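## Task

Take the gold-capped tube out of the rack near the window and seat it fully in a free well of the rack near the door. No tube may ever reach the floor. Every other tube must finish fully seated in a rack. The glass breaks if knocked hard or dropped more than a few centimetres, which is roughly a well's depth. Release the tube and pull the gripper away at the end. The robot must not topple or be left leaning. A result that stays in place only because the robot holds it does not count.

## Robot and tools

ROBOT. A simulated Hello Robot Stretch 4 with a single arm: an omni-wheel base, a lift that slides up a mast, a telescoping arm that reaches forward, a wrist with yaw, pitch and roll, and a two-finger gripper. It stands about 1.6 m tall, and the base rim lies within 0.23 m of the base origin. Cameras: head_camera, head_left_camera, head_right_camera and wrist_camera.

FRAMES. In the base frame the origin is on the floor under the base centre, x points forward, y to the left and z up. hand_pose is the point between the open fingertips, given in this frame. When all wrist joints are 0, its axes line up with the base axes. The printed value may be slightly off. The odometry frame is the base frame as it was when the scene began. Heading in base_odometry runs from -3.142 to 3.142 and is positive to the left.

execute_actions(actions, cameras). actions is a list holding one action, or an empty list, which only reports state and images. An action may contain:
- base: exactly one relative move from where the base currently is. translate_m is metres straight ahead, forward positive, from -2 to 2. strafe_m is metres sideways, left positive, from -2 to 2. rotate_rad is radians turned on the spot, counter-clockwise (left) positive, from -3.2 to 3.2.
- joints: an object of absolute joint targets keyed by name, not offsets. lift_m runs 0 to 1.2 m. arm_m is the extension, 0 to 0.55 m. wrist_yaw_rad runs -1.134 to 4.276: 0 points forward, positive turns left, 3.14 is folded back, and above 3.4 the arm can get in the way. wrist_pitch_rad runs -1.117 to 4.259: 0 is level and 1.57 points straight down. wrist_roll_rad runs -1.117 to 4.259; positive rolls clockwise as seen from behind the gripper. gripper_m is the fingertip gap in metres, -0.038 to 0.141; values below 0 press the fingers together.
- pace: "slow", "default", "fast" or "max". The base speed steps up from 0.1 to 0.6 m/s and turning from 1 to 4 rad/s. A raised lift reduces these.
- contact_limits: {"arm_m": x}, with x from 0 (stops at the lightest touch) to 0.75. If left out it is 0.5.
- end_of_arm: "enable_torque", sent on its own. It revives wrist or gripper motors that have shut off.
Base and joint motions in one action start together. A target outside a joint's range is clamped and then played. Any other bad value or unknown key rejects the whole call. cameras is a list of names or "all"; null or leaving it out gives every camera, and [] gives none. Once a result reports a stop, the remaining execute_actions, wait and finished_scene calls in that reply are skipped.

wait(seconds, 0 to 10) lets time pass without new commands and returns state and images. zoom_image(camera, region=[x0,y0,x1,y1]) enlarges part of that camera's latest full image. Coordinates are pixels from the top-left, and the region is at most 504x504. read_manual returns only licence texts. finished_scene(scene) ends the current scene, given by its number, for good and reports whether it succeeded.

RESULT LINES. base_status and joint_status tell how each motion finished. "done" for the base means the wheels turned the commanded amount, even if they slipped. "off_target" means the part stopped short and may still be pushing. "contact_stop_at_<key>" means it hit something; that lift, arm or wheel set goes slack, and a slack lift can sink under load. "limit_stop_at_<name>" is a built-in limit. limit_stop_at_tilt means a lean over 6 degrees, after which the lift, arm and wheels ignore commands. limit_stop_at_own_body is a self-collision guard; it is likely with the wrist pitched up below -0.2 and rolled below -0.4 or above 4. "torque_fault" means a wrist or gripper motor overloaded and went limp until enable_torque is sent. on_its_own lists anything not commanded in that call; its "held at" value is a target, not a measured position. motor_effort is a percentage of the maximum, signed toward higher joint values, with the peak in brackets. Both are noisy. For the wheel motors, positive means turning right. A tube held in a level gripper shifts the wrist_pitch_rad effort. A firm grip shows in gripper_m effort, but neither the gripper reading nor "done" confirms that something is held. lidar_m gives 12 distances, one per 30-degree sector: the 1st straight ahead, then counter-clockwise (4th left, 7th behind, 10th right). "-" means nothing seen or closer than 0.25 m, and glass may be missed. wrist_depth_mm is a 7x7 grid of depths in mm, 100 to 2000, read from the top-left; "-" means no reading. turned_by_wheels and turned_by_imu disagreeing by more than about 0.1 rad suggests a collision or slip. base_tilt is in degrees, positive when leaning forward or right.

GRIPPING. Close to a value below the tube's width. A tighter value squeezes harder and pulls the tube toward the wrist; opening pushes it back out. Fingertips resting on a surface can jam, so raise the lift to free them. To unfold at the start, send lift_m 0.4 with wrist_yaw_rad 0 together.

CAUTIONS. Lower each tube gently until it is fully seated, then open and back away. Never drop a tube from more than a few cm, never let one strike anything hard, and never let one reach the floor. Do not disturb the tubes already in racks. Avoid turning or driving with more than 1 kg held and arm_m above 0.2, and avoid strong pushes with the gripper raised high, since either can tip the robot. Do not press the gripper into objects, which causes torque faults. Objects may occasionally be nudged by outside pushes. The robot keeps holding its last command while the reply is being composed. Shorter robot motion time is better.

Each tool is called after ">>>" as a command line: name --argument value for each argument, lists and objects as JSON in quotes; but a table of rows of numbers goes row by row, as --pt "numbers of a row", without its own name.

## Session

>>> execute_actions --actions '[]'

Scene clock: 0.00 s.
base_odometry: x=+0.000 y=+0.000 heading=+0.000 (m, m, rad; odometry frame)
turned_by_wheels: +0.000 (rad since the last result)
turned_by_imu: +0.000 (rad since the last result)
base_tilt: forward=+0.5 right=-0.1 (deg)
lidar_m: 1.57 1.37 1.37 1.71 1.05 1.06 1.34 1.78 1.82 2.47 1.58 1.60
base_status: not commanded
joint_positions: lift_m=+0.238 arm_m=+0.002 wrist_yaw_rad=+3.227 wrist_pitch_rad=-0.013 wrist_roll_rad=-0.009 gripper_m=+0.057
joint_status: not commanded
motor_effort: lift_m=+20 arm_m=-1 wrist_yaw_rad=+1 wrist_pitch_rad=-6 wrist_roll_rad=+0 gripper_m=-3 wheel_0=+0 wheel_1=+0 wheel_2=+0 (%)
hand_pose: x=-0.1219 y=+0.0624 z=+0.4204 quat_wxyz=(-0.043, +0.007, -0.004, +0.999) (m; base frame)
wrist_depth_mm: - 125 133 - - 1618 960 / - 108 134 - 1983 1618 946 / - 114 135 - 1983 1618 931 / 138 136 202 - 1576 1118 931 / 223 - - - 1397 1138 960 / 224 1430 193 1499 198 1138 931 / 225 946 1008 110 1025 991 960
pictures: head_camera, head_left_camera, head_right_camera, wrist_camera
camera_calibration (this result's frames):
wrist_camera: T_world_to_cam=[[-0.0784906, 0.996653, 0.0228421, -0.0847463], [0.00342965, 0.0231827, -0.999725, 0.47322], [-0.996909, -0.0783907, -0.00523779, 0.110241], [0, 0, 0, 1]] pos_world=[0.101626, 0.082134, 0.475603]
Images, in order (width x height): head_camera 420x560, head_left_camera 420x672, head_right_camera 420x672, wrist_camera 616x392.

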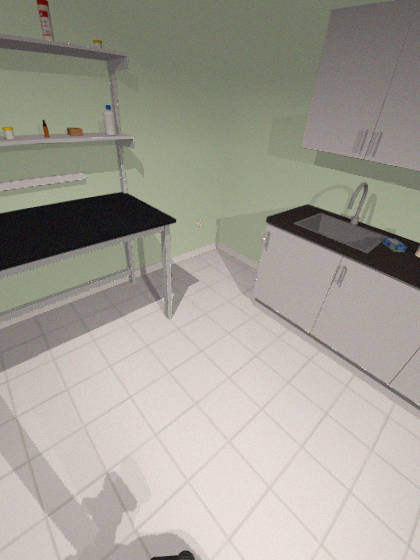

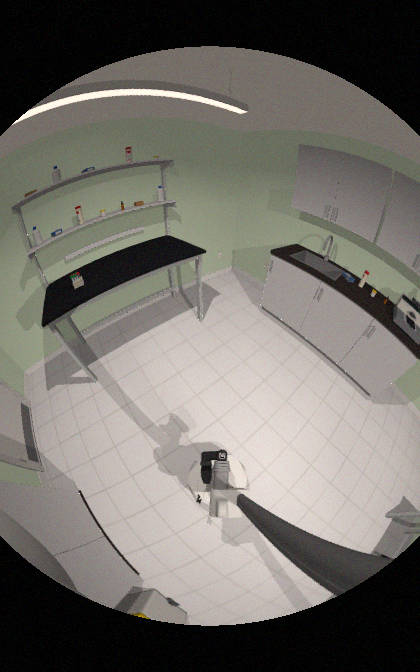

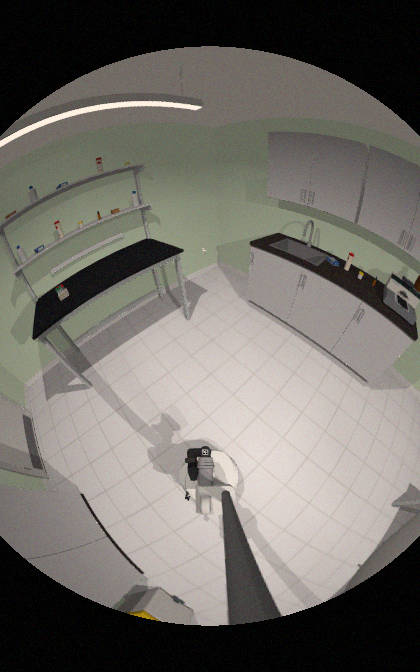

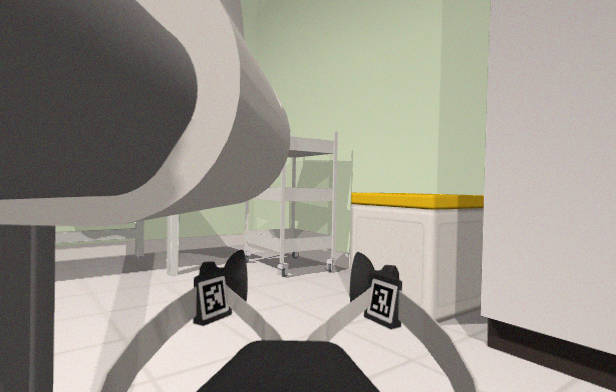

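>>> execute_actions --actions '[{"base":{"rotate_rad":-2.39},"joints":{"lift_m":0.9,"wrist_yaw_rad":1.571,"wrist_pitch_rad":0.1}}]'

Scene clock: 22.97 s.
base_odometry: x=+0.000 y=+0.000 heading=-2.390 (m, m, rad; odometry frame)
turned_by_wheels: -2.390 (rad since the last result)
turned_by_imu: -2.388 (rad since the last result)
base_tilt: forward=+0.5 right=-0.1 (deg)
lidar_m: 1.78 1.88 1.62 1.57 1.69 1.44 1.40 1.45 1.08 1.05 1.13 1.83
base_status: done
joint_positions: lift_m=+0.900 arm_m=+0.002 wrist_yaw_rad=+1.571 wrist_pitch_rad=+0.102 wrist_roll_rad=-0.009 gripper_m=+0.057
joint_status: all done
motor_effort: lift_m=+23(24) arm_m=-1(1) wrist_yaw_rad=+0(3) wrist_pitch_rad=-5(6) wrist_roll_rad=+0(0) gripper_m=-2(0) wheel_0=+0(6) wheel_1=-1(7) wheel_2=+0(4) (%)
hand_pose: x=+0.2604 y=+0.2870 z=+1.0486 quat_wxyz=(+0.706, -0.039, +0.033, +0.706) (m; base frame)
wrist_depth_mm: 1808 1808 1756 1756 1708 - - / - 1808 1863 1756 1756 - - / - - - - - - - / 1618 1618 1618 1576 1576 - - / 1661 1618 1618 1576 1576 - - / 1661 1661 194 1576 198 - - / 1808 1661 1661 110 1661 1983 -
pictures: head_camera, head_left_camera, head_right_camera, wrist_camera
camera_calibration (this result's frames):
wrist_camera: T_world_to_cam=[[0.999713, -0.00446481, 0.0235308, -0.287133], [0.022824, -0.120193, -0.992488, 1.12323], [0.00725952, 0.992741, -0.120057, 0.0637574], [0, 0, 0, 1]] pos_world=[0.260951, 0.0704277, 1.1292]
Images, in order (width x height): head_camera 420x560, head_left_camera 420x672, head_right_camera 420x672, wrist_camera 616x392.

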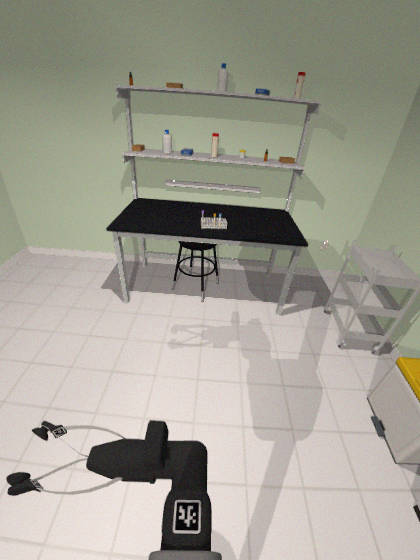

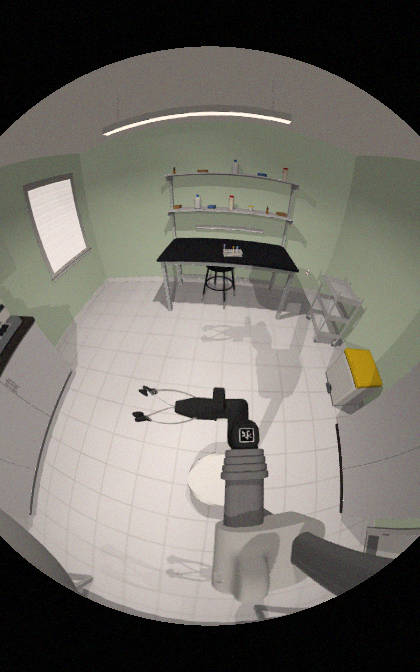

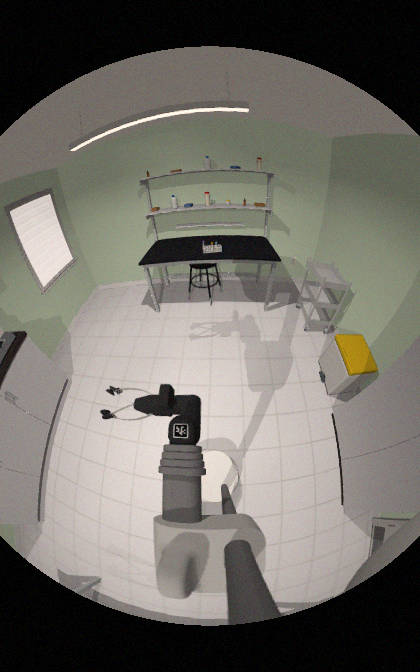

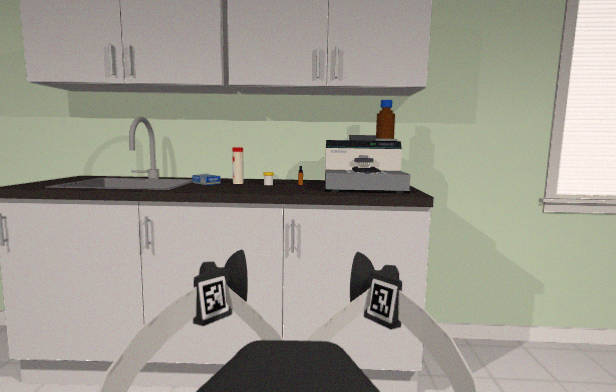

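>>> execute_actions --actions '[{"base":{"strafe_m":-0.42}}]' --cameras '[]'

>>> execute_actions --actions '[{"base":{"translate_m":1.4}}]' --cameras '["head_camera","head_left_camera"]'

>>> zoom_image --camera "head_camera" --region '[40, 300, 160, 420]'

Scene clock: 35.27 s.
base_odometry: x=-0.287 y=+0.307 heading=-2.390 (m, m, rad; odometry frame)
turned_by_wheels: +0.000 (rad since the last result)
turned_by_imu: +0.004 (rad since the last result)
base_tilt: forward=+0.6 right=-0.1 (deg)
lidar_m: 1.77 1.85 2.06 1.99 1.93 1.43 1.42 1.49 0.67 0.63 0.69 1.11
base_status: done
joint_positions: lift_m=+0.900 arm_m=+0.002 wrist_yaw_rad=+1.571 wrist_pitch_rad=+0.102 wrist_roll_rad=-0.009 gripper_m=+0.057
joint_status: not commanded
motor_effort: lift_m=+22(23) arm_m=-1(1) wrist_yaw_rad=+1(1) wrist_pitch_rad=-5(4) wrist_roll_rad=+0(0) gripper_m=-4(4) wheel_0=+0(8) wheel_1=+1(4) wheel_2=+0(3) (%)
hand_pose: x=+0.2604 y=+0.2870 z=+1.0486 quat_wxyz=(+0.706, -0.039, +0.033, +0.706) (m; base frame)
wrist_depth_mm: - - - - - - - / - - - - - - - / - - - - - - - / - - - - - - - / - - - - - - - / - - 194 - 198 - - / 1983 1921 1983 110 1921 1863 -
pictures: none
No camera images: the call's "cameras" was empty. Leave "cameras" out to get every camera's image.

Scene clock: 41.50 s.
base_odometry: x=-1.310 y=-0.649 heading=-2.390 (m, m, rad; odometry frame)
turned_by_wheels: +0.000 (rad since the last result)
turned_by_imu: -0.001 (rad since the last result)
base_tilt: forward=+0.5 right=-0.1 (deg)
lidar_m: 0.38 0.44 0.61 2.29 2.06 2.91 3.52 1.07 0.87 0.74 0.55 0.40
base_status: done
joint_positions: lift_m=+0.900 arm_m=+0.002 wrist_yaw_rad=+1.571 wrist_pitch_rad=+0.102 wrist_roll_rad=-0.009 gripper_m=+0.057
joint_status: not commanded
motor_effort: lift_m=+23(22) arm_m=-1(1) wrist_yaw_rad=+1(1) wrist_pitch_rad=-6(4) wrist_roll_rad=+0(0) gripper_m=-1(6) wheel_0=+0(6) wheel_1=-2(6) wheel_2=+0(6) (%)
hand_pose: x=+0.2604 y=+0.2870 z=+1.0486 quat_wxyz=(+0.706, -0.039, +0.033, +0.706) (m; base frame)
wrist_depth_mm: - - - - - - 1464 / - - - - - - 1464 / - - - - - - 1366 / 1983 1983 - - - - 1397 / - 1983 - - - - 1366 / - - 194 - 198 866 878 / 1983 1808 1983 110 691 615 640
pictures: head_camera, head_left_camera
Images, in order (width x height): head_camera 420x560, head_left_camera 420x672.

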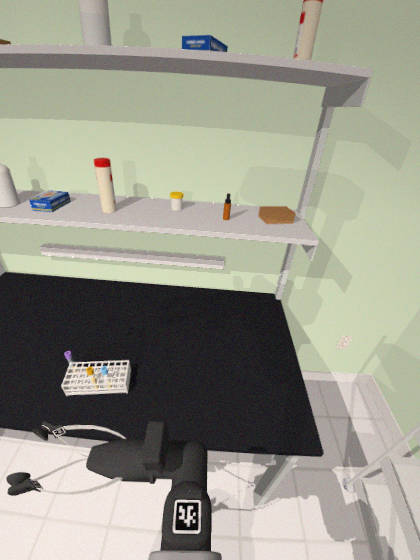

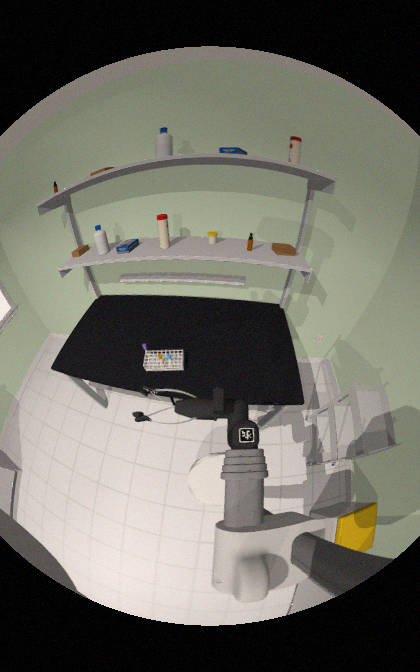

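Region (40, 300, 160, 420) of head_camera's 420x560 image, scaled by 4.200, with more detail than that image has.

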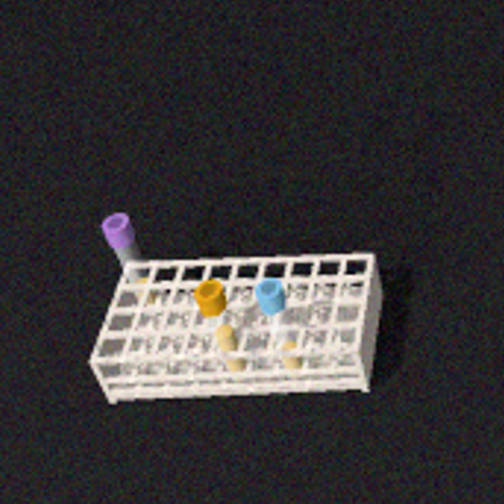

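>>> execute_actions --actions '[{"base":{"strafe_m":0.735},"joints":{"wrist_yaw_rad":-1.13,"arm_m":0.29}}]' --cameras '["head_camera"]'

>>> execute_actions --actions '[{"joints":{"lift_m":0.82,"gripper_m":0.05}}]' --cameras '["head_camera","wrist_camera"]'

>>> zoom_image --camera "head_camera" --region '[240, 310, 380, 420]'

Scene clock: 73.20 s.
base_odometry: x=-0.808 y=-1.186 heading=-2.390 (m, m, rad; odometry frame)
turned_by_wheels: +0.000 (rad since the last result)
turned_by_imu: -0.001 (rad since the last result)
base_tilt: forward=+0.6 right=-0.1 (deg)
lidar_m: 0.42 0.45 1.81 1.79 1.37 1.82 3.48 1.94 1.57 1.47 0.57 0.43
base_status: done
joint_positions: lift_m=+0.900 arm_m=+0.289 wrist_yaw_rad=-1.117 wrist_pitch_rad=+0.102 wrist_roll_rad=-0.009 gripper_m=+0.057
joint_status: all done
joint sent to its limit — the command would take wrist_yaw_rad past its lower limit, so that joint was sent only as far as its limit.
motor_effort: lift_m=+23(23) arm_m=+5(6) wrist_yaw_rad=+0(3) wrist_pitch_rad=-7(6) wrist_roll_rad=+0(0) gripper_m=-1(3) wheel_0=+0(8) wheel_1=-1(7) wheel_2=+0(2) (%)
hand_pose: x=+0.5072 y=-0.2963 z=+1.0486 quat_wxyz=(+0.847, +0.023, +0.046, -0.529) (m; base frame)
wrist_depth_mm: 741 891 1160 1661 1756 1708 1499 / 634 750 1060 1661 1863 1661 1537 / 759 931 1205 1661 1863 1661 1537 / 768 904 1229 1808 1863 1708 1618 / 750 976 1138 1576 1921 1661 1537 / 759 809 193 831 198 1537 1499 / 615 591 621 110 634 1366 1464
pictures: head_camera
Images, in order (width x height): head_camera 420x560.

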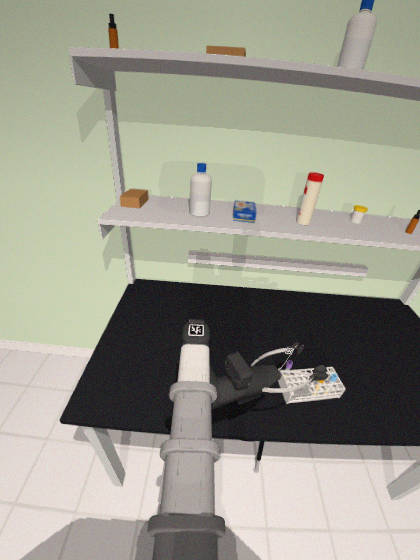

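Scene clock: 74.53 s.
base_odometry: x=-0.808 y=-1.186 heading=-2.390 (m, m, rad; odometry frame)
turned_by_wheels: +0.000 (rad since the last result)
turned_by_imu: +0.000 (rad since the last result)
base_tilt: forward=+0.6 right=-0.1 (deg)
lidar_m: 0.41 0.45 1.82 1.78 1.36 1.82 3.48 1.96 1.57 1.46 0.58 0.44
base_status: not commanded
joint_positions: lift_m=+0.820 arm_m=+0.289 wrist_yaw_rad=-1.117 wrist_pitch_rad=+0.102 wrist_roll_rad=-0.009 gripper_m=+0.050
joint_status: all done
motor_effort: lift_m=+18(21) arm_m=+6(6) wrist_yaw_rad=+0(0) wrist_pitch_rad=-7(6) wrist_roll_rad=+0(0) gripper_m=-1(2) wheel_0=+0(0) wheel_1=-1(2) wheel_2=+0(0) (%)
hand_pose: x=+0.5071 y=-0.2963 z=+0.9690 quat_wxyz=(+0.847, +0.023, +0.046, -0.529) (m; base frame)
wrist_depth_mm: 597 627 1118 1661 1808 1661 1537 / 750 891 1078 1499 1808 1661 1537 / 759 931 1205 1708 1863 1708 1576 / 750 917 1229 1808 1921 1708 1537 / 768 891 960 976 1008 1336 1464 / 627 627 194 574 195 1336 1464 / 477 436 462 110 492 1499 1537
pictures: head_camera, wrist_camera
camera_calibration (this result's frames):
wrist_camera: T_world_to_cam=[[-0.90055, -0.434115, 0.023532, 0.301863], [-0.0732127, 0.098077, -0.992482, 1.08188], [0.428543, -0.895503, -0.120106, -0.141578], [0, 0, 0, 1]] pos_world=[0.411722, -0.101847, 1.04964]
Images, in order (width x height): head_camera 420x560, wrist_camera 616x392.

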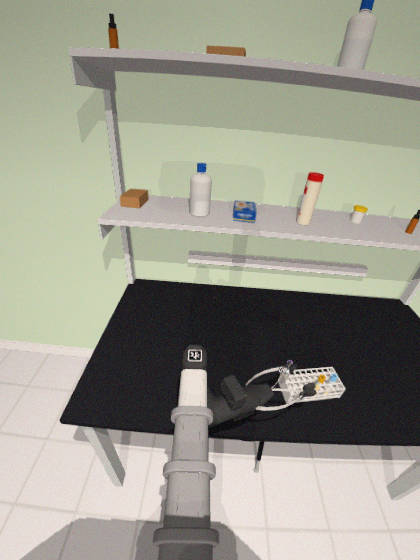

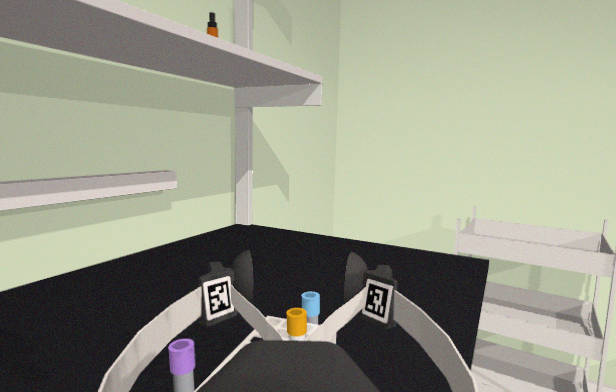

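Region (240, 310, 380, 420) of head_camera's 420x560 image, scaled by 3.600, with more detail than that image has; it fills the top 396 rows of this view, and the rest is white.

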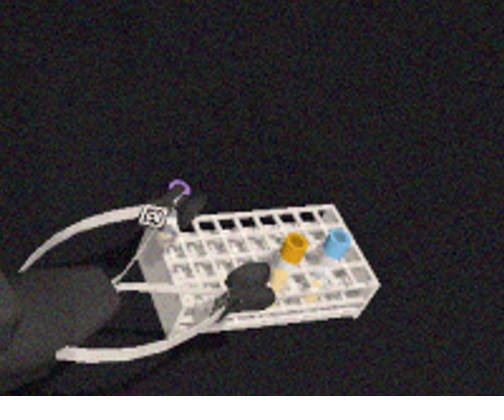

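>>> zoom_image --camera "wrist_camera" --region '[150, 230, 420, 392]'

Region (150, 230, 420, 392) of wrist_camera's 616x392 image, scaled by 1.867; it fills the top 302 rows of this view, and the rest is white.

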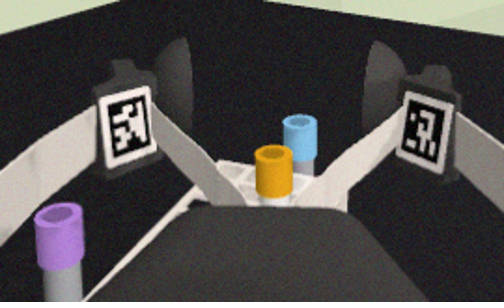

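>>> execute_actions --actions '[{"base":{"strafe_m":-0.105},"joints":{"lift_m":0.875,"arm_m":0.34,"wrist_pitch_rad":0.3},"pace":"slow"}]' --cameras '[]'

>>> execute_actions --actions '[{"joints":{"lift_m":0.835},"pace":"slow"}]' --cameras '["head_camera","wrist_camera"]'

>>> zoom_image --camera "head_camera" --region '[230, 320, 340, 410]'

>>> zoom_image --camera "wrist_camera" --region '[150, 230, 420, 392]'

Scene clock: 107.17 s.
base_odometry: x=-0.879 y=-1.110 heading=-2.390 (m, m, rad; odometry frame)
turned_by_wheels: +0.000 (rad since the last result)
turned_by_imu: +0.002 (rad since the last result)
base_tilt: forward=+0.5 right=-0.1 (deg)
lidar_m: 0.40 0.44 0.64 1.88 1.49 1.99 3.50 1.85 1.44 1.35 0.57 0.43
base_status: done
joint_positions: lift_m=+0.875 arm_m=+0.339 wrist_yaw_rad=-1.117 wrist_pitch_rad=+0.302 wrist_roll_rad=-0.009 gripper_m=+0.050
joint_status: all done
motor_effort: lift_m=+23(24) arm_m=+6(6) wrist_yaw_rad=+0(0) wrist_pitch_rad=-5(6) wrist_roll_rad=+1(0) gripper_m=-2(4) wheel_0=+0(5) wheel_1=-2(6) wheel_2=+0(1) (%)
hand_pose: x=+0.5521 y=-0.2859 z=+0.9672 quat_wxyz=(+0.839, +0.076, +0.130, -0.523) (m; base frame)
wrist_depth_mm: 676 820 1008 1336 1661 1499 1366 / 699 854 1060 1537 1708 1576 1430 / 668 831 1118 1618 1756 1618 1464 / 732 854 946 960 1756 1464 1336 / 661 668 668 676 691 732 1464 / 517 517 195 525 196 559 1499 / 421 397 421 110 430 436 1397
pictures: none
No camera images: the call's "cameras" was empty. Leave "cameras" out to get every camera's image.

Scene clock: 108.33 s.
base_odometry: x=-0.879 y=-1.110 heading=-2.390 (m, m, rad; odometry frame)
turned_by_wheels: +0.000 (rad since the last result)
turned_by_imu: +0.000 (rad since the last result)
base_tilt: forward=+0.5 right=-0.1 (deg)
lidar_m: 0.40 0.45 0.64 1.89 1.46 1.98 3.49 1.84 1.45 1.36 0.57 0.42
base_status: not commanded
joint_positions: lift_m=+0.835 arm_m=+0.339 wrist_yaw_rad=-1.117 wrist_pitch_rad=+0.302 wrist_roll_rad=-0.009 gripper_m=+0.050
joint_status: all done
motor_effort: lift_m=+18(24) arm_m=+6(5) wrist_yaw_rad=+0(0) wrist_pitch_rad=-6(5) wrist_roll_rad=+1(0) gripper_m=-3(3) wheel_0=+0(0) wheel_1=-2(2) wheel_2=+0(0) (%)
hand_pose: x=+0.5521 y=-0.2859 z=+0.9277 quat_wxyz=(+0.839, +0.076, +0.130, -0.523) (m; base frame)
wrist_depth_mm: 676 831 1025 1430 1661 1537 1366 / 683 854 1060 1576 1756 1576 1397 / 683 866 1078 1661 1808 1576 1464 / 707 798 831 842 866 1205 1366 / 574 580 591 585 597 615 1397 / 449 452 195 290 195 488 1499 / 368 345 359 110 377 382 1336
pictures: head_camera, wrist_camera
camera_calibration (this result's frames):
wrist_camera: T_world_to_cam=[[-0.898497, -0.438325, 0.0239822, 0.345021], [-0.158465, 0.272911, -0.948899, 1.09975], [0.409381, -0.856383, -0.314668, 0.0457558], [0, 0, 0, 1]] pos_world=[0.465541, -0.109718, 1.04967]
Images, in order (width x height): head_camera 420x560, wrist_camera 616x392.

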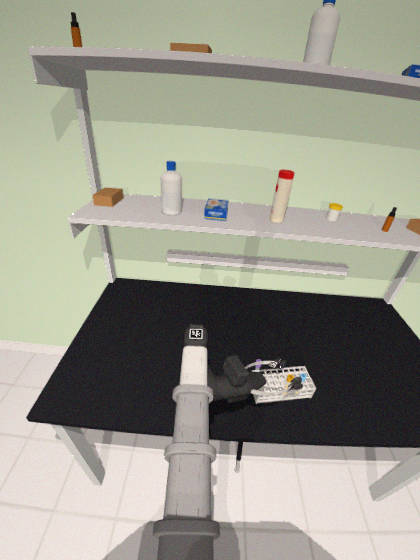

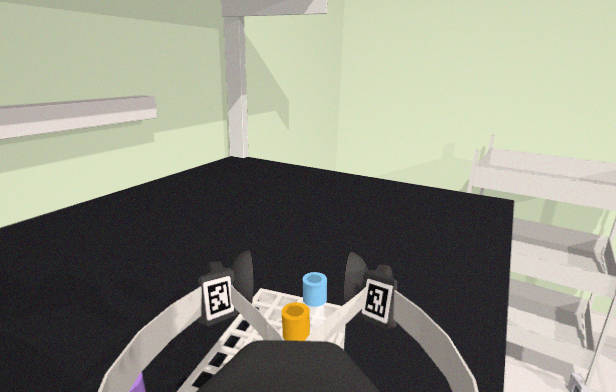

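Region (230, 320, 340, 410) of head_camera's 420x560 image, scaled by 4.582, with more detail than that image has; it fills the top 412 rows of this view, and the rest is white.

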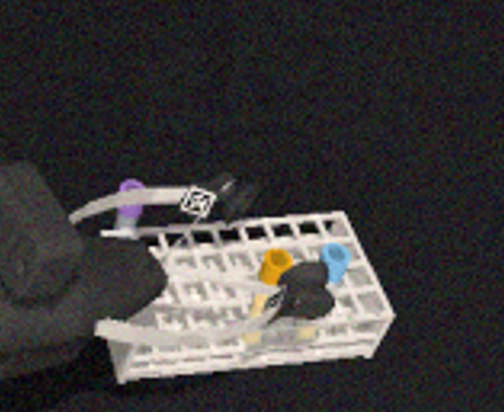

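Region (150, 230, 420, 392) of wrist_camera's 616x392 image, scaled by 1.867; it fills the top 302 rows of this view, and the rest is white.

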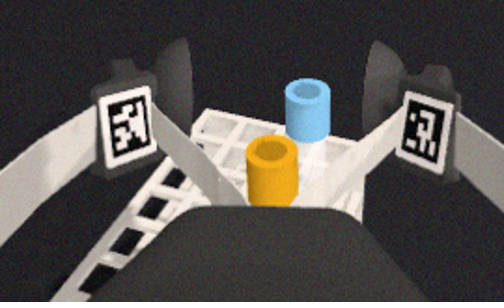

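>>> execute_actions --actions '[{"joints":{"lift_m":0.814,"gripper_m":0.03},"pace":"slow"}]' --cameras '["head_camera","wrist_camera"]'

>>> zoom_image --camera "head_camera" --region '[240, 340, 330, 410]'

>>> zoom_image --camera "wrist_camera" --region '[150, 230, 420, 392]'

Scene clock: 119.57 s.
base_odometry: x=-0.879 y=-1.110 heading=-2.390 (m, m, rad; odometry frame)
turned_by_wheels: +0.000 (rad since the last result)
turned_by_imu: +0.001 (rad since the last result)
base_tilt: forward=+0.6 right=-0.1 (deg)
lidar_m: 0.41 0.42 0.63 1.87 1.46 1.98 3.48 1.84 1.46 1.36 0.57 0.44
base_status: not commanded
joint_positions: lift_m=+0.814 arm_m=+0.339 wrist_yaw_rad=-1.117 wrist_pitch_rad=+0.302 wrist_roll_rad=-0.009 gripper_m=+0.030
joint_status: all done
motor_effort: lift_m=+17(18) arm_m=+5(6) wrist_yaw_rad=+0(0) wrist_pitch_rad=-3(5) wrist_roll_rad=+0(0) gripper_m=-3(7) wheel_0=+0(0) wheel_1=-2(2) wheel_2=+0(0) (%)
hand_pose: x=+0.5521 y=-0.2859 z=+0.9067 quat_wxyz=(+0.839, +0.076, +0.130, -0.523) (m; base frame)
wrist_depth_mm: 683 831 1025 1499 1661 1499 1366 / 676 820 1060 1537 1708 1537 1397 / 699 878 1098 1618 1756 1618 1430 / 691 741 768 778 788 798 1397 / 535 535 544 549 549 564 1366 / 415 418 191 251 192 436 1499 / 340 191 290 110 338 366 1336
pictures: head_camera, wrist_camera
camera_calibration (this result's frames):
wrist_camera: T_world_to_cam=[[-0.898496, -0.438325, 0.0239821, 0.345525], [-0.158469, 0.27292, -0.948895, 1.07983], [0.409379, -0.856379, -0.314679, 0.0391614], [0, 0, 0, 1]] pos_world=[0.465542, -0.109718, 1.02868]
Images, in order (width x height): head_camera 420x560, wrist_camera 616x392.

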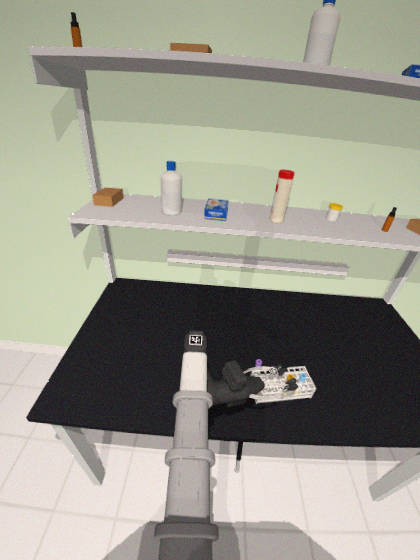

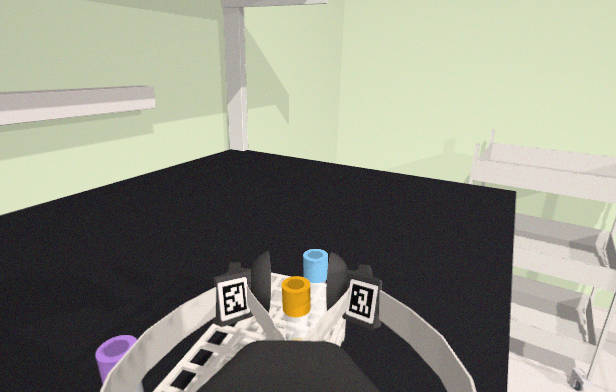

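Region (240, 340, 330, 410) of head_camera's 420x560 image, scaled by 5.600, with more detail than that image has.

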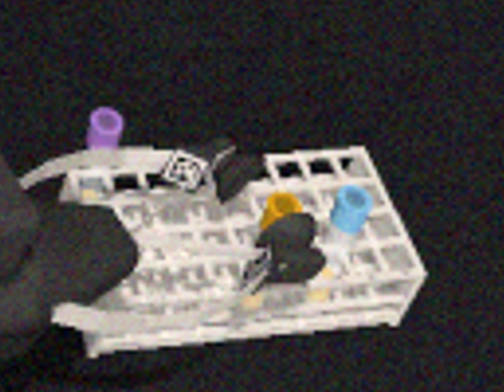

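Region (150, 230, 420, 392) of wrist_camera's 616x392 image, scaled by 1.867; it fills the top 302 rows of this view, and the rest is white.

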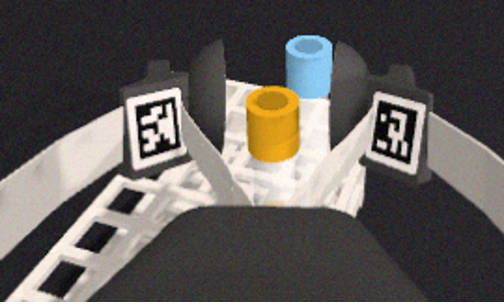

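>>> execute_actions --actions '[{"joints":{"gripper_m":-0.006},"pace":"slow"}]' --cameras '["head_camera","wrist_camera"]'

>>> zoom_image --camera "head_camera" --region '[240, 340, 330, 410]'

>>> zoom_image --camera "wrist_camera" --region '[150, 230, 420, 392]'

Scene clock: 126.70 s.
base_odometry: x=-0.879 y=-1.110 heading=-2.390 (m, m, rad; odometry frame)
turned_by_wheels: +0.000 (rad since the last result)
turned_by_imu: +0.001 (rad since the last result)
base_tilt: forward=+0.5 right=-0.1 (deg)
lidar_m: 0.42 0.43 0.64 1.90 1.47 1.98 3.48 1.84 1.46 1.35 0.57 0.43
base_status: not commanded
joint_positions: lift_m=+0.814 arm_m=+0.339 wrist_yaw_rad=-1.117 wrist_pitch_rad=+0.302 wrist_roll_rad=-0.009 gripper_m=-0.006
joint_status: all done
motor_effort: lift_m=+18(18) arm_m=+6(6) wrist_yaw_rad=+0(0) wrist_pitch_rad=-4(4) wrist_roll_rad=+0(1) gripper_m=-7(7) wheel_0=+0(0) wheel_1=-2(2) wheel_2=+0(0) (%)
hand_pose: x=+0.5521 y=-0.2859 z=+0.9067 quat_wxyz=(+0.839, +0.076, +0.130, -0.523) (m; base frame)
wrist_depth_mm: 683 820 1042 1464 1618 1499 1397 / 676 820 1060 1537 1708 1576 1430 / 699 866 1078 1618 1863 1618 1464 / 691 750 759 768 788 798 1397 / 525 535 539 539 554 559 1366 / 415 421 185 203 397 436 1537 / 340 187 278 110 336 366 1336
pictures: head_camera, wrist_camera
camera_calibration (this result's frames):
wrist_camera: T_world_to_cam=[[-0.898496, -0.438325, 0.0239821, 0.345525], [-0.158469, 0.27292, -0.948895, 1.07983], [0.409379, -0.856379, -0.314679, 0.0391614], [0, 0, 0, 1]] pos_world=[0.465542, -0.109718, 1.02868]
Images, in order (width x height): head_camera 420x560, wrist_camera 616x392.

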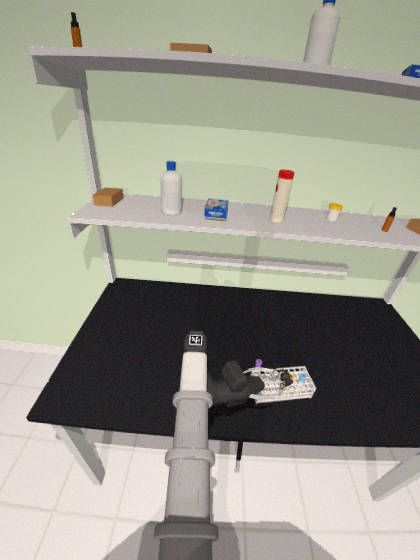

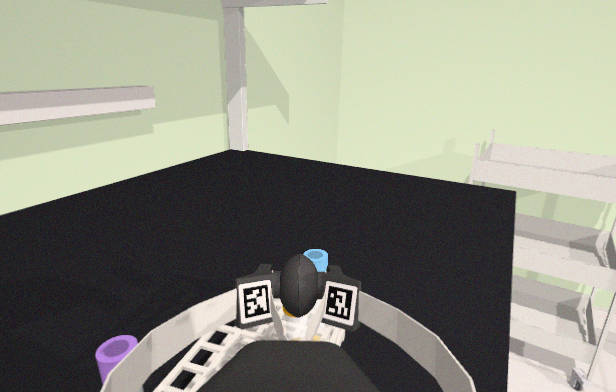

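Region (240, 340, 330, 410) of head_camera's 420x560 image, scaled by 5.600, with more detail than that image has.

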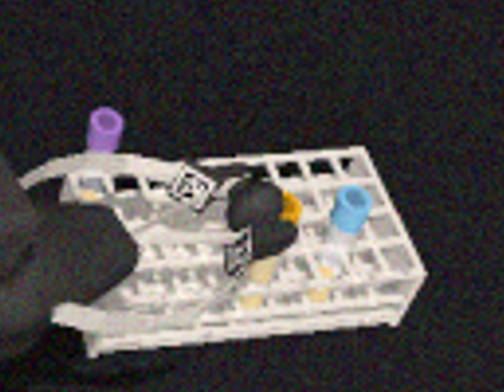

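Region (150, 230, 420, 392) of wrist_camera's 616x392 image, scaled by 1.867; it fills the top 302 rows of this view, and the rest is white.

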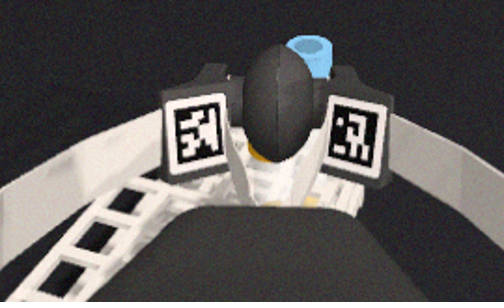

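>>> execute_actions --actions '[{"joints":{"gripper_m":0.036}}]' --cameras '[]'

>>> execute_actions --actions '[{"base":{"strafe_m":-0.019},"joints":{"arm_m":0.351,"lift_m":0.81},"pace":"slow"}]' --cameras '["head_camera","wrist_camera"]'

>>> zoom_image --camera "head_camera" --region '[240, 340, 330, 410]'

>>> zoom_image --camera "wrist_camera" --region '[150, 230, 420, 392]'

Scene clock: 143.10 s.
base_odometry: x=-0.879 y=-1.110 heading=-2.390 (m, m, rad; odometry frame)
turned_by_wheels: +0.000 (rad since the last result)
turned_by_imu: +0.001 (rad since the last result)
base_tilt: forward=+0.6 right=-0.1 (deg)
lidar_m: 0.41 0.44 0.63 1.90 1.47 2.00 3.47 1.86 1.46 1.37 0.56 0.44
base_status: not commanded
joint_positions: lift_m=+0.814 arm_m=+0.339 wrist_yaw_rad=-1.117 wrist_pitch_rad=+0.302 wrist_roll_rad=-0.009 gripper_m=+0.036
joint_status: all done
motor_effort: lift_m=+17(18) arm_m=+6(6) wrist_yaw_rad=+0(0) wrist_pitch_rad=-3(4) wrist_roll_rad=+0(0) gripper_m=-4(3) wheel_0=+0(0) wheel_1=-2(2) wheel_2=+0(0) (%)
hand_pose: x=+0.5521 y=-0.2859 z=+0.9067 quat_wxyz=(+0.839, +0.076, +0.130, -0.523) (m; base frame)
wrist_depth_mm: 683 831 1025 1499 1618 1499 1366 / 668 809 1060 1576 1708 1576 1430 / 699 866 1078 1618 1808 1661 1430 / 691 750 759 778 788 809 1366 / 530 535 539 549 554 564 1366 / 413 418 192 253 196 436 1499 / 342 200 290 110 342 366 1336
pictures: none
No camera images: the call's "cameras" was empty. Leave "cameras" out to get every camera's image.

Scene clock: 144.20 s.
base_odometry: x=-0.892 y=-1.096 heading=-2.390 (m, m, rad; odometry frame)
turned_by_wheels: +0.000 (rad since the last result)
turned_by_imu: +0.001 (rad since the last result)
base_tilt: forward=+0.5 right=-0.1 (deg)
lidar_m: 0.41 0.45 0.64 1.89 1.51 2.01 3.48 1.82 1.43 1.34 0.58 0.43
base_status: done
joint_positions: lift_m=+0.810 arm_m=+0.350 wrist_yaw_rad=-1.117 wrist_pitch_rad=+0.302 wrist_roll_rad=-0.009 gripper_m=+0.036
joint_status: all done
motor_effort: lift_m=+18(16) arm_m=+6(5) wrist_yaw_rad=+0(0) wrist_pitch_rad=-7(5) wrist_roll_rad=+0(0) gripper_m=-2(3) wheel_0=+2(4) wheel_1=-1(5) wheel_2=+0(2) (%)
hand_pose: x=+0.5631 y=-0.2859 z=+0.9027 quat_wxyz=(+0.839, +0.076, +0.130, -0.523) (m; base frame)
wrist_depth_mm: 668 820 1008 1499 1618 1499 1366 / 654 809 1042 1499 1708 1537 1430 / 707 878 1098 1618 1808 1618 1430 / 683 732 750 750 778 778 1366 / 521 525 530 535 544 554 1366 / 410 410 192 233 195 427 1464 / 336 180 289 110 338 342 1308
pictures: head_camera, wrist_camera
camera_calibration (this result's frames):
wrist_camera: T_world_to_cam=[[-0.898497, -0.438323, 0.0239821, 0.3555], [-0.15847, 0.272923, -0.948894, 1.07777], [0.409377, -0.856379, -0.314681, 0.0334047], [0, 0, 0, 1]] pos_world=[0.476536, -0.109718, 1.02468]
Images, in order (width x height): head_camera 420x560, wrist_camera 616x392.

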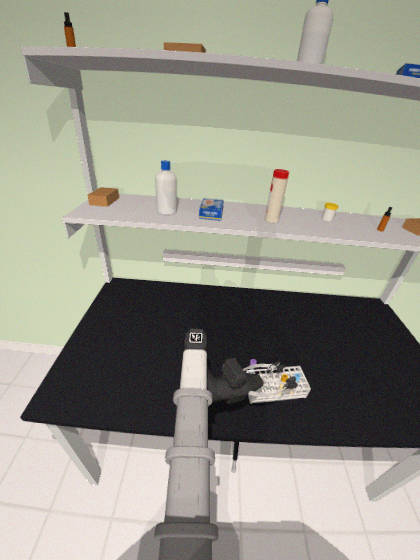

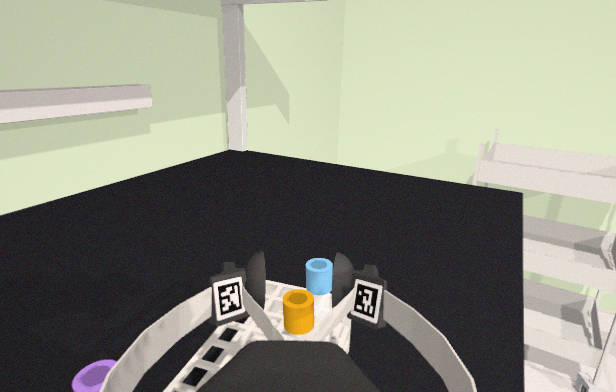

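Region (240, 340, 330, 410) of head_camera's 420x560 image, scaled by 5.600, with more detail than that image has.

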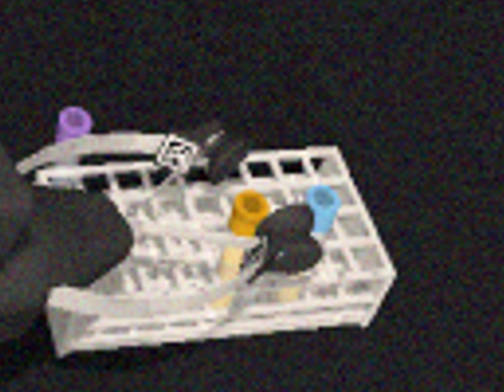

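Region (150, 230, 420, 392) of wrist_camera's 616x392 image, scaled by 1.867; it fills the top 302 rows of this view, and the rest is white.

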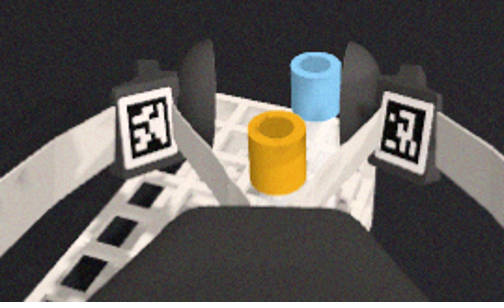

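>>> execute_actions --actions '[{"joints":{"lift_m":0.805,"gripper_m":-0.008},"pace":"slow"}]' --cameras '["head_camera","wrist_camera"]'

>>> zoom_image --camera "head_camera" --region '[240, 340, 330, 410]'

>>> zoom_image --camera "wrist_camera" --region '[150, 230, 420, 392]'

Scene clock: 151.93 s.
base_odometry: x=-0.892 y=-1.096 heading=-2.390 (m, m, rad; odometry frame)
turned_by_wheels: +0.000 (rad since the last result)
turned_by_imu: +0.001 (rad since the last result)
base_tilt: forward=+0.6 right=-0.1 (deg)
lidar_m: 0.41 0.44 0.63 1.91 1.50 2.01 3.48 1.82 1.44 1.34 0.59 0.43
base_status: not commanded
joint_positions: lift_m=+0.805 arm_m=+0.350 wrist_yaw_rad=-1.117 wrist_pitch_rad=+0.302 wrist_roll_rad=-0.009 gripper_m=-0.008
joint_status: all done
motor_effort: lift_m=+17(17) arm_m=+5(6) wrist_yaw_rad=+0(0) wrist_pitch_rad=-5(5) wrist_roll_rad=+0(0) gripper_m=-10(14) wheel_0=+2(2) wheel_1=+0(0) wheel_2=+0(0) (%)
hand_pose: x=+0.5630 y=-0.2859 z=+0.8976 quat_wxyz=(+0.839, +0.076, +0.130, -0.523) (m; base frame)
wrist_depth_mm: 668 809 1008 1464 1661 1464 1366 / 661 788 1060 1499 1708 1537 1397 / 691 878 1078 1576 1808 1576 1430 / 676 723 732 741 759 778 1464 / 508 517 517 525 535 539 1366 / 399 402 185 219 184 418 1499 / 329 239 267 110 338 329 1281
pictures: head_camera, wrist_camera
camera_calibration (this result's frames):
wrist_camera: T_world_to_cam=[[-0.898494, -0.438329, 0.0239821, 0.355621], [-0.158578, 0.273143, -0.948813, 1.07301], [0.409342, -0.856306, -0.314927, 0.0320897], [0, 0, 0, 1]] pos_world=[0.476542, -0.109726, 1.01966]
Images, in order (width x height): head_camera 420x560, wrist_camera 616x392.

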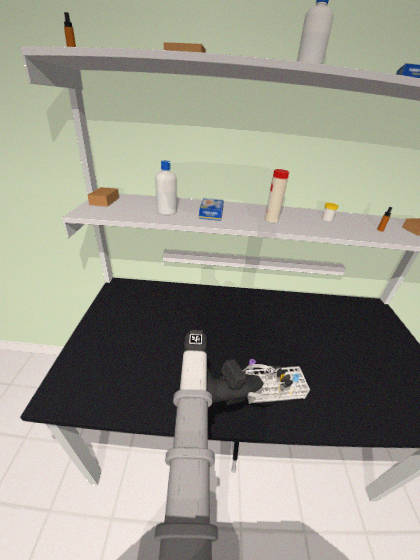

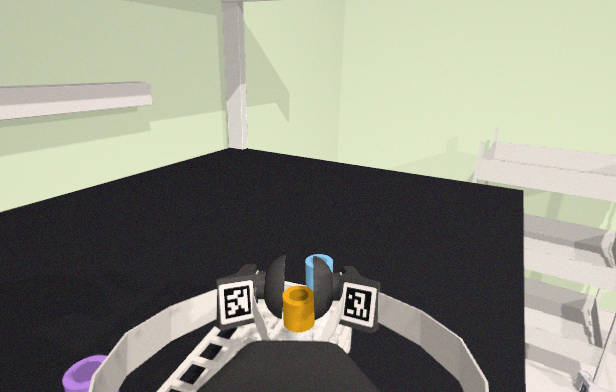

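Region (240, 340, 330, 410) of head_camera's 420x560 image, scaled by 5.600, with more detail than that image has.

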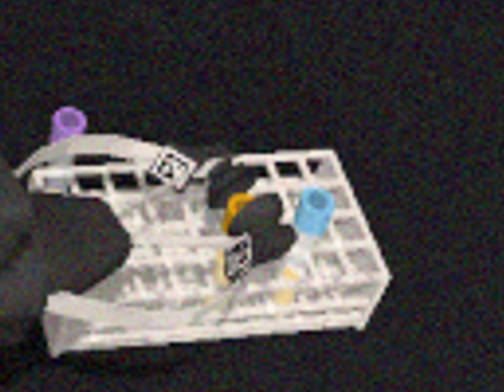

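Region (150, 230, 420, 392) of wrist_camera's 616x392 image, scaled by 1.867; it fills the top 302 rows of this view, and the rest is white.

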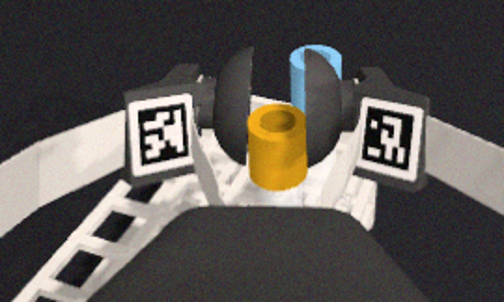

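>>> execute_actions --actions '[{"joints":{"lift_m":0.94},"pace":"slow"}]' --cameras '["head_camera","wrist_camera"]'

>>> zoom_image --camera "head_camera" --region '[230, 300, 350, 410]'

Scene clock: 158.90 s.
base_odometry: x=-0.892 y=-1.096 heading=-2.390 (m, m, rad; odometry frame)
turned_by_wheels: +0.000 (rad since the last result)
turned_by_imu: +0.002 (rad since the last result)
base_tilt: forward=+0.6 right=-0.1 (deg)
lidar_m: 0.41 0.45 0.62 1.90 1.47 2.02 3.49 1.81 1.44 1.34 0.57 0.43
base_status: not commanded
joint_positions: lift_m=+0.940 arm_m=+0.350 wrist_yaw_rad=-1.117 wrist_pitch_rad=+0.302 wrist_roll_rad=-0.009 gripper_m=-0.008
joint_status: all done
motor_effort: lift_m=+23(25) arm_m=+6(6) wrist_yaw_rad=+0(0) wrist_pitch_rad=-7(6) wrist_roll_rad=+0(0) gripper_m=-13(11) wheel_0=+2(2) wheel_1=+0(0) wheel_2=+0(0) (%)
hand_pose: x=+0.5630 y=-0.2859 z=+1.0321 quat_wxyz=(+0.839, +0.076, +0.130, -0.523) (m; base frame)
wrist_depth_mm: 647 759 798 1255 1618 1499 1366 / 691 831 1042 1499 1708 1576 1430 / 699 831 1098 1618 1808 1576 1430 / 691 878 1060 1537 1863 1537 1430 / 715 798 798 809 831 878 1464 / 615 621 185 220 184 668 1336 / 504 477 512 110 521 525 1464
pictures: head_camera, wrist_camera
camera_calibration (this result's frames):
wrist_camera: T_world_to_cam=[[-0.898494, -0.438331, 0.0239822, 0.352397], [-0.158604, 0.273197, -0.948793, 1.20063], [0.409333, -0.856288, -0.314987, 0.0745235], [0, 0, 0, 1]] pos_world=[0.476547, -0.109728, 1.15417]
Images, in order (width x height): head_camera 420x560, wrist_camera 616x392.

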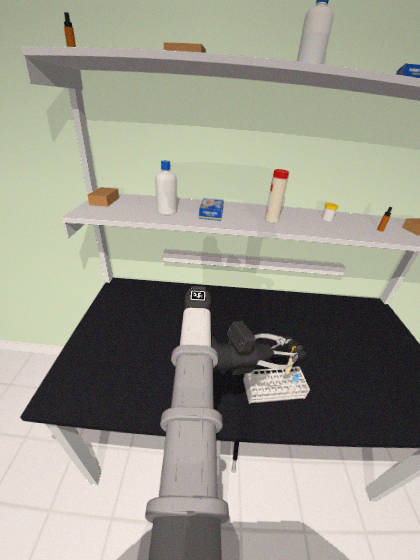

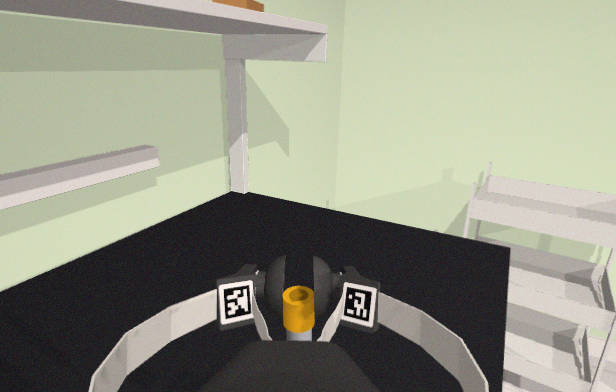

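Region (230, 300, 350, 410) of head_camera's 420x560 image, scaled by 4.200, with more detail than that image has; it fills the top 462 rows of this view, and the rest is white.

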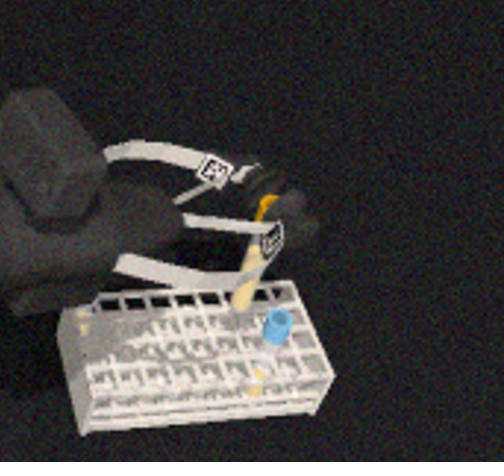

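>>> execute_actions --actions '[{"base":{"translate_m":-1.2},"joints":{"arm_m":0.0,"gripper_m":-0.022,"wrist_yaw_rad":1.571}}]' --cameras '["wrist_camera"]'

>>> execute_actions --actions '[{"base":{"rotate_rad":3.14},"pace":"slow"}]' --cameras '["head_camera","wrist_camera"]'

Scene clock: 177.30 s.
base_odometry: x=-0.015 y=-0.277 heading=-2.390 (m, m, rad; odometry frame)
turned_by_wheels: +0.000 (rad since the last result)
turned_by_imu: +0.005 (rad since the last result)
base_tilt: forward=+0.6 right=-0.1 (deg)
lidar_m: 1.59 0.38 0.36 1.37 1.48 1.63 1.60 1.66 1.30 1.27 1.40 1.67
base_status: done
joint_positions: lift_m=+0.940 arm_m=+0.003 wrist_yaw_rad=+1.571 wrist_pitch_rad=+0.302 wrist_roll_rad=-0.009 gripper_m=-0.022
joint_status: all done
joint sent to its limit — the command would take arm_m past its lower limit, so that joint was sent only as far as its limit.
motor_effort: lift_m=+22(23) arm_m=-6(6) wrist_yaw_rad=+1(2) wrist_pitch_rad=-6(6) wrist_roll_rad=+0(1) gripper_m=-15(14) wheel_0=-1(6) wheel_1=+1(6) wheel_2=-2(8) (%)
hand_pose: x=+0.2613 y=+0.2754 z=+1.0322 quat_wxyz=(+0.699, -0.110, +0.103, +0.700) (m; base frame)
wrist_depth_mm: 1808 1756 1863 1808 1756 1756 1756 / 1921 1921 1921 1576 1808 1921 1808 / 1430 1397 1397 1397 1921 1863 1863 / 1464 1430 1430 1464 1983 - - / 1576 1537 1499 1499 - - - / 1756 1576 183 217 181 1921 1921 / 1537 1464 1537 110 1537 1499 1576
pictures: wrist_camera
camera_calibration (this result's frames):
wrist_camera: T_world_to_cam=[[0.999712, 0.000209752, 0.0239793, -0.289417], [0.0228227, -0.315239, -0.948738, 1.11406], [0.0073602, 0.949012, -0.315153, 0.286674], [0, 0, 0, 1]] pos_world=[0.261798, 0.0792003, 1.15424]
Images, in order (width x height): wrist_camera 616x392.

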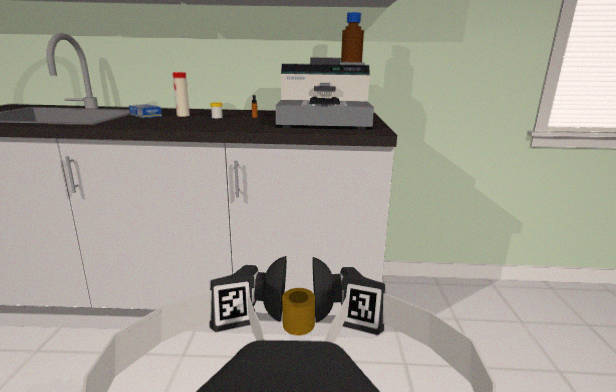

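Scene clock: 181.73 s.
base_odometry: x=-0.015 y=-0.277 heading=+0.749 (m, m, rad; odometry frame)
turned_by_wheels: +3.140 (rad since the last result)
turned_by_imu: +3.141 (rad since the last result)
base_tilt: forward=+0.5 right=-0.1 (deg)
lidar_m: 1.56 0.36 0.35 1.27 1.41 1.67 1.61 1.70 1.45 1.38 1.44 1.64
base_status: done
joint_positions: lift_m=+0.940 arm_m=+0.003 wrist_yaw_rad=+1.571 wrist_pitch_rad=+0.302 wrist_roll_rad=-0.009 gripper_m=-0.022
joint_status: not commanded
motor_effort: lift_m=+22(22) arm_m=-5(6) wrist_yaw_rad=+1(1) wrist_pitch_rad=-6(7) wrist_roll_rad=+0(0) gripper_m=-17(15) wheel_0=-1(4) wheel_1=-1(5) wheel_2=-2(6) (%)
hand_pose: x=+0.2613 y=+0.2754 z=+1.0322 quat_wxyz=(+0.699, -0.110, +0.103, +0.700) (m; base frame)
wrist_depth_mm: 1576 1537 1118 1118 1138 1537 1537 / 1618 1576 1160 1160 1160 1618 1576 / 1756 1708 1229 1205 1229 1661 1708 / 1808 1756 1281 1281 1281 1756 1756 / 1464 1537 1397 1336 1366 1921 1863 / 1499 1499 183 216 181 1921 1921 / 1537 1430 1499 110 1576 1499 1618
pictures: head_camera, wrist_camera
camera_calibration (this result's frames):
wrist_camera: T_world_to_cam=[[0.999713, 0.000209495, 0.0239758, -0.28942], [0.0228193, -0.315239, -0.948738, 1.11407], [0.00735934, 0.949012, -0.315153, 0.286674], [0, 0, 0, 1]] pos_world=[0.261804, 0.0792003, 1.15424]
Images, in order (width x height): head_camera 420x560, wrist_camera 616x392.

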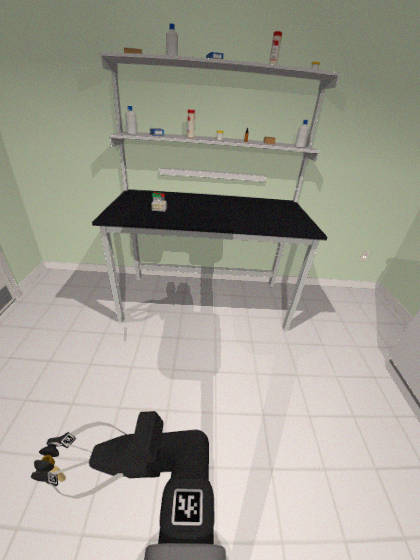

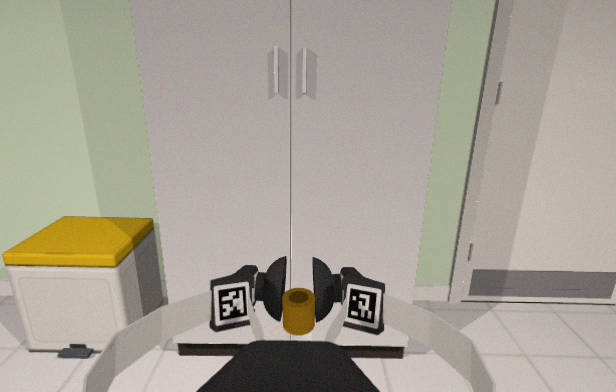

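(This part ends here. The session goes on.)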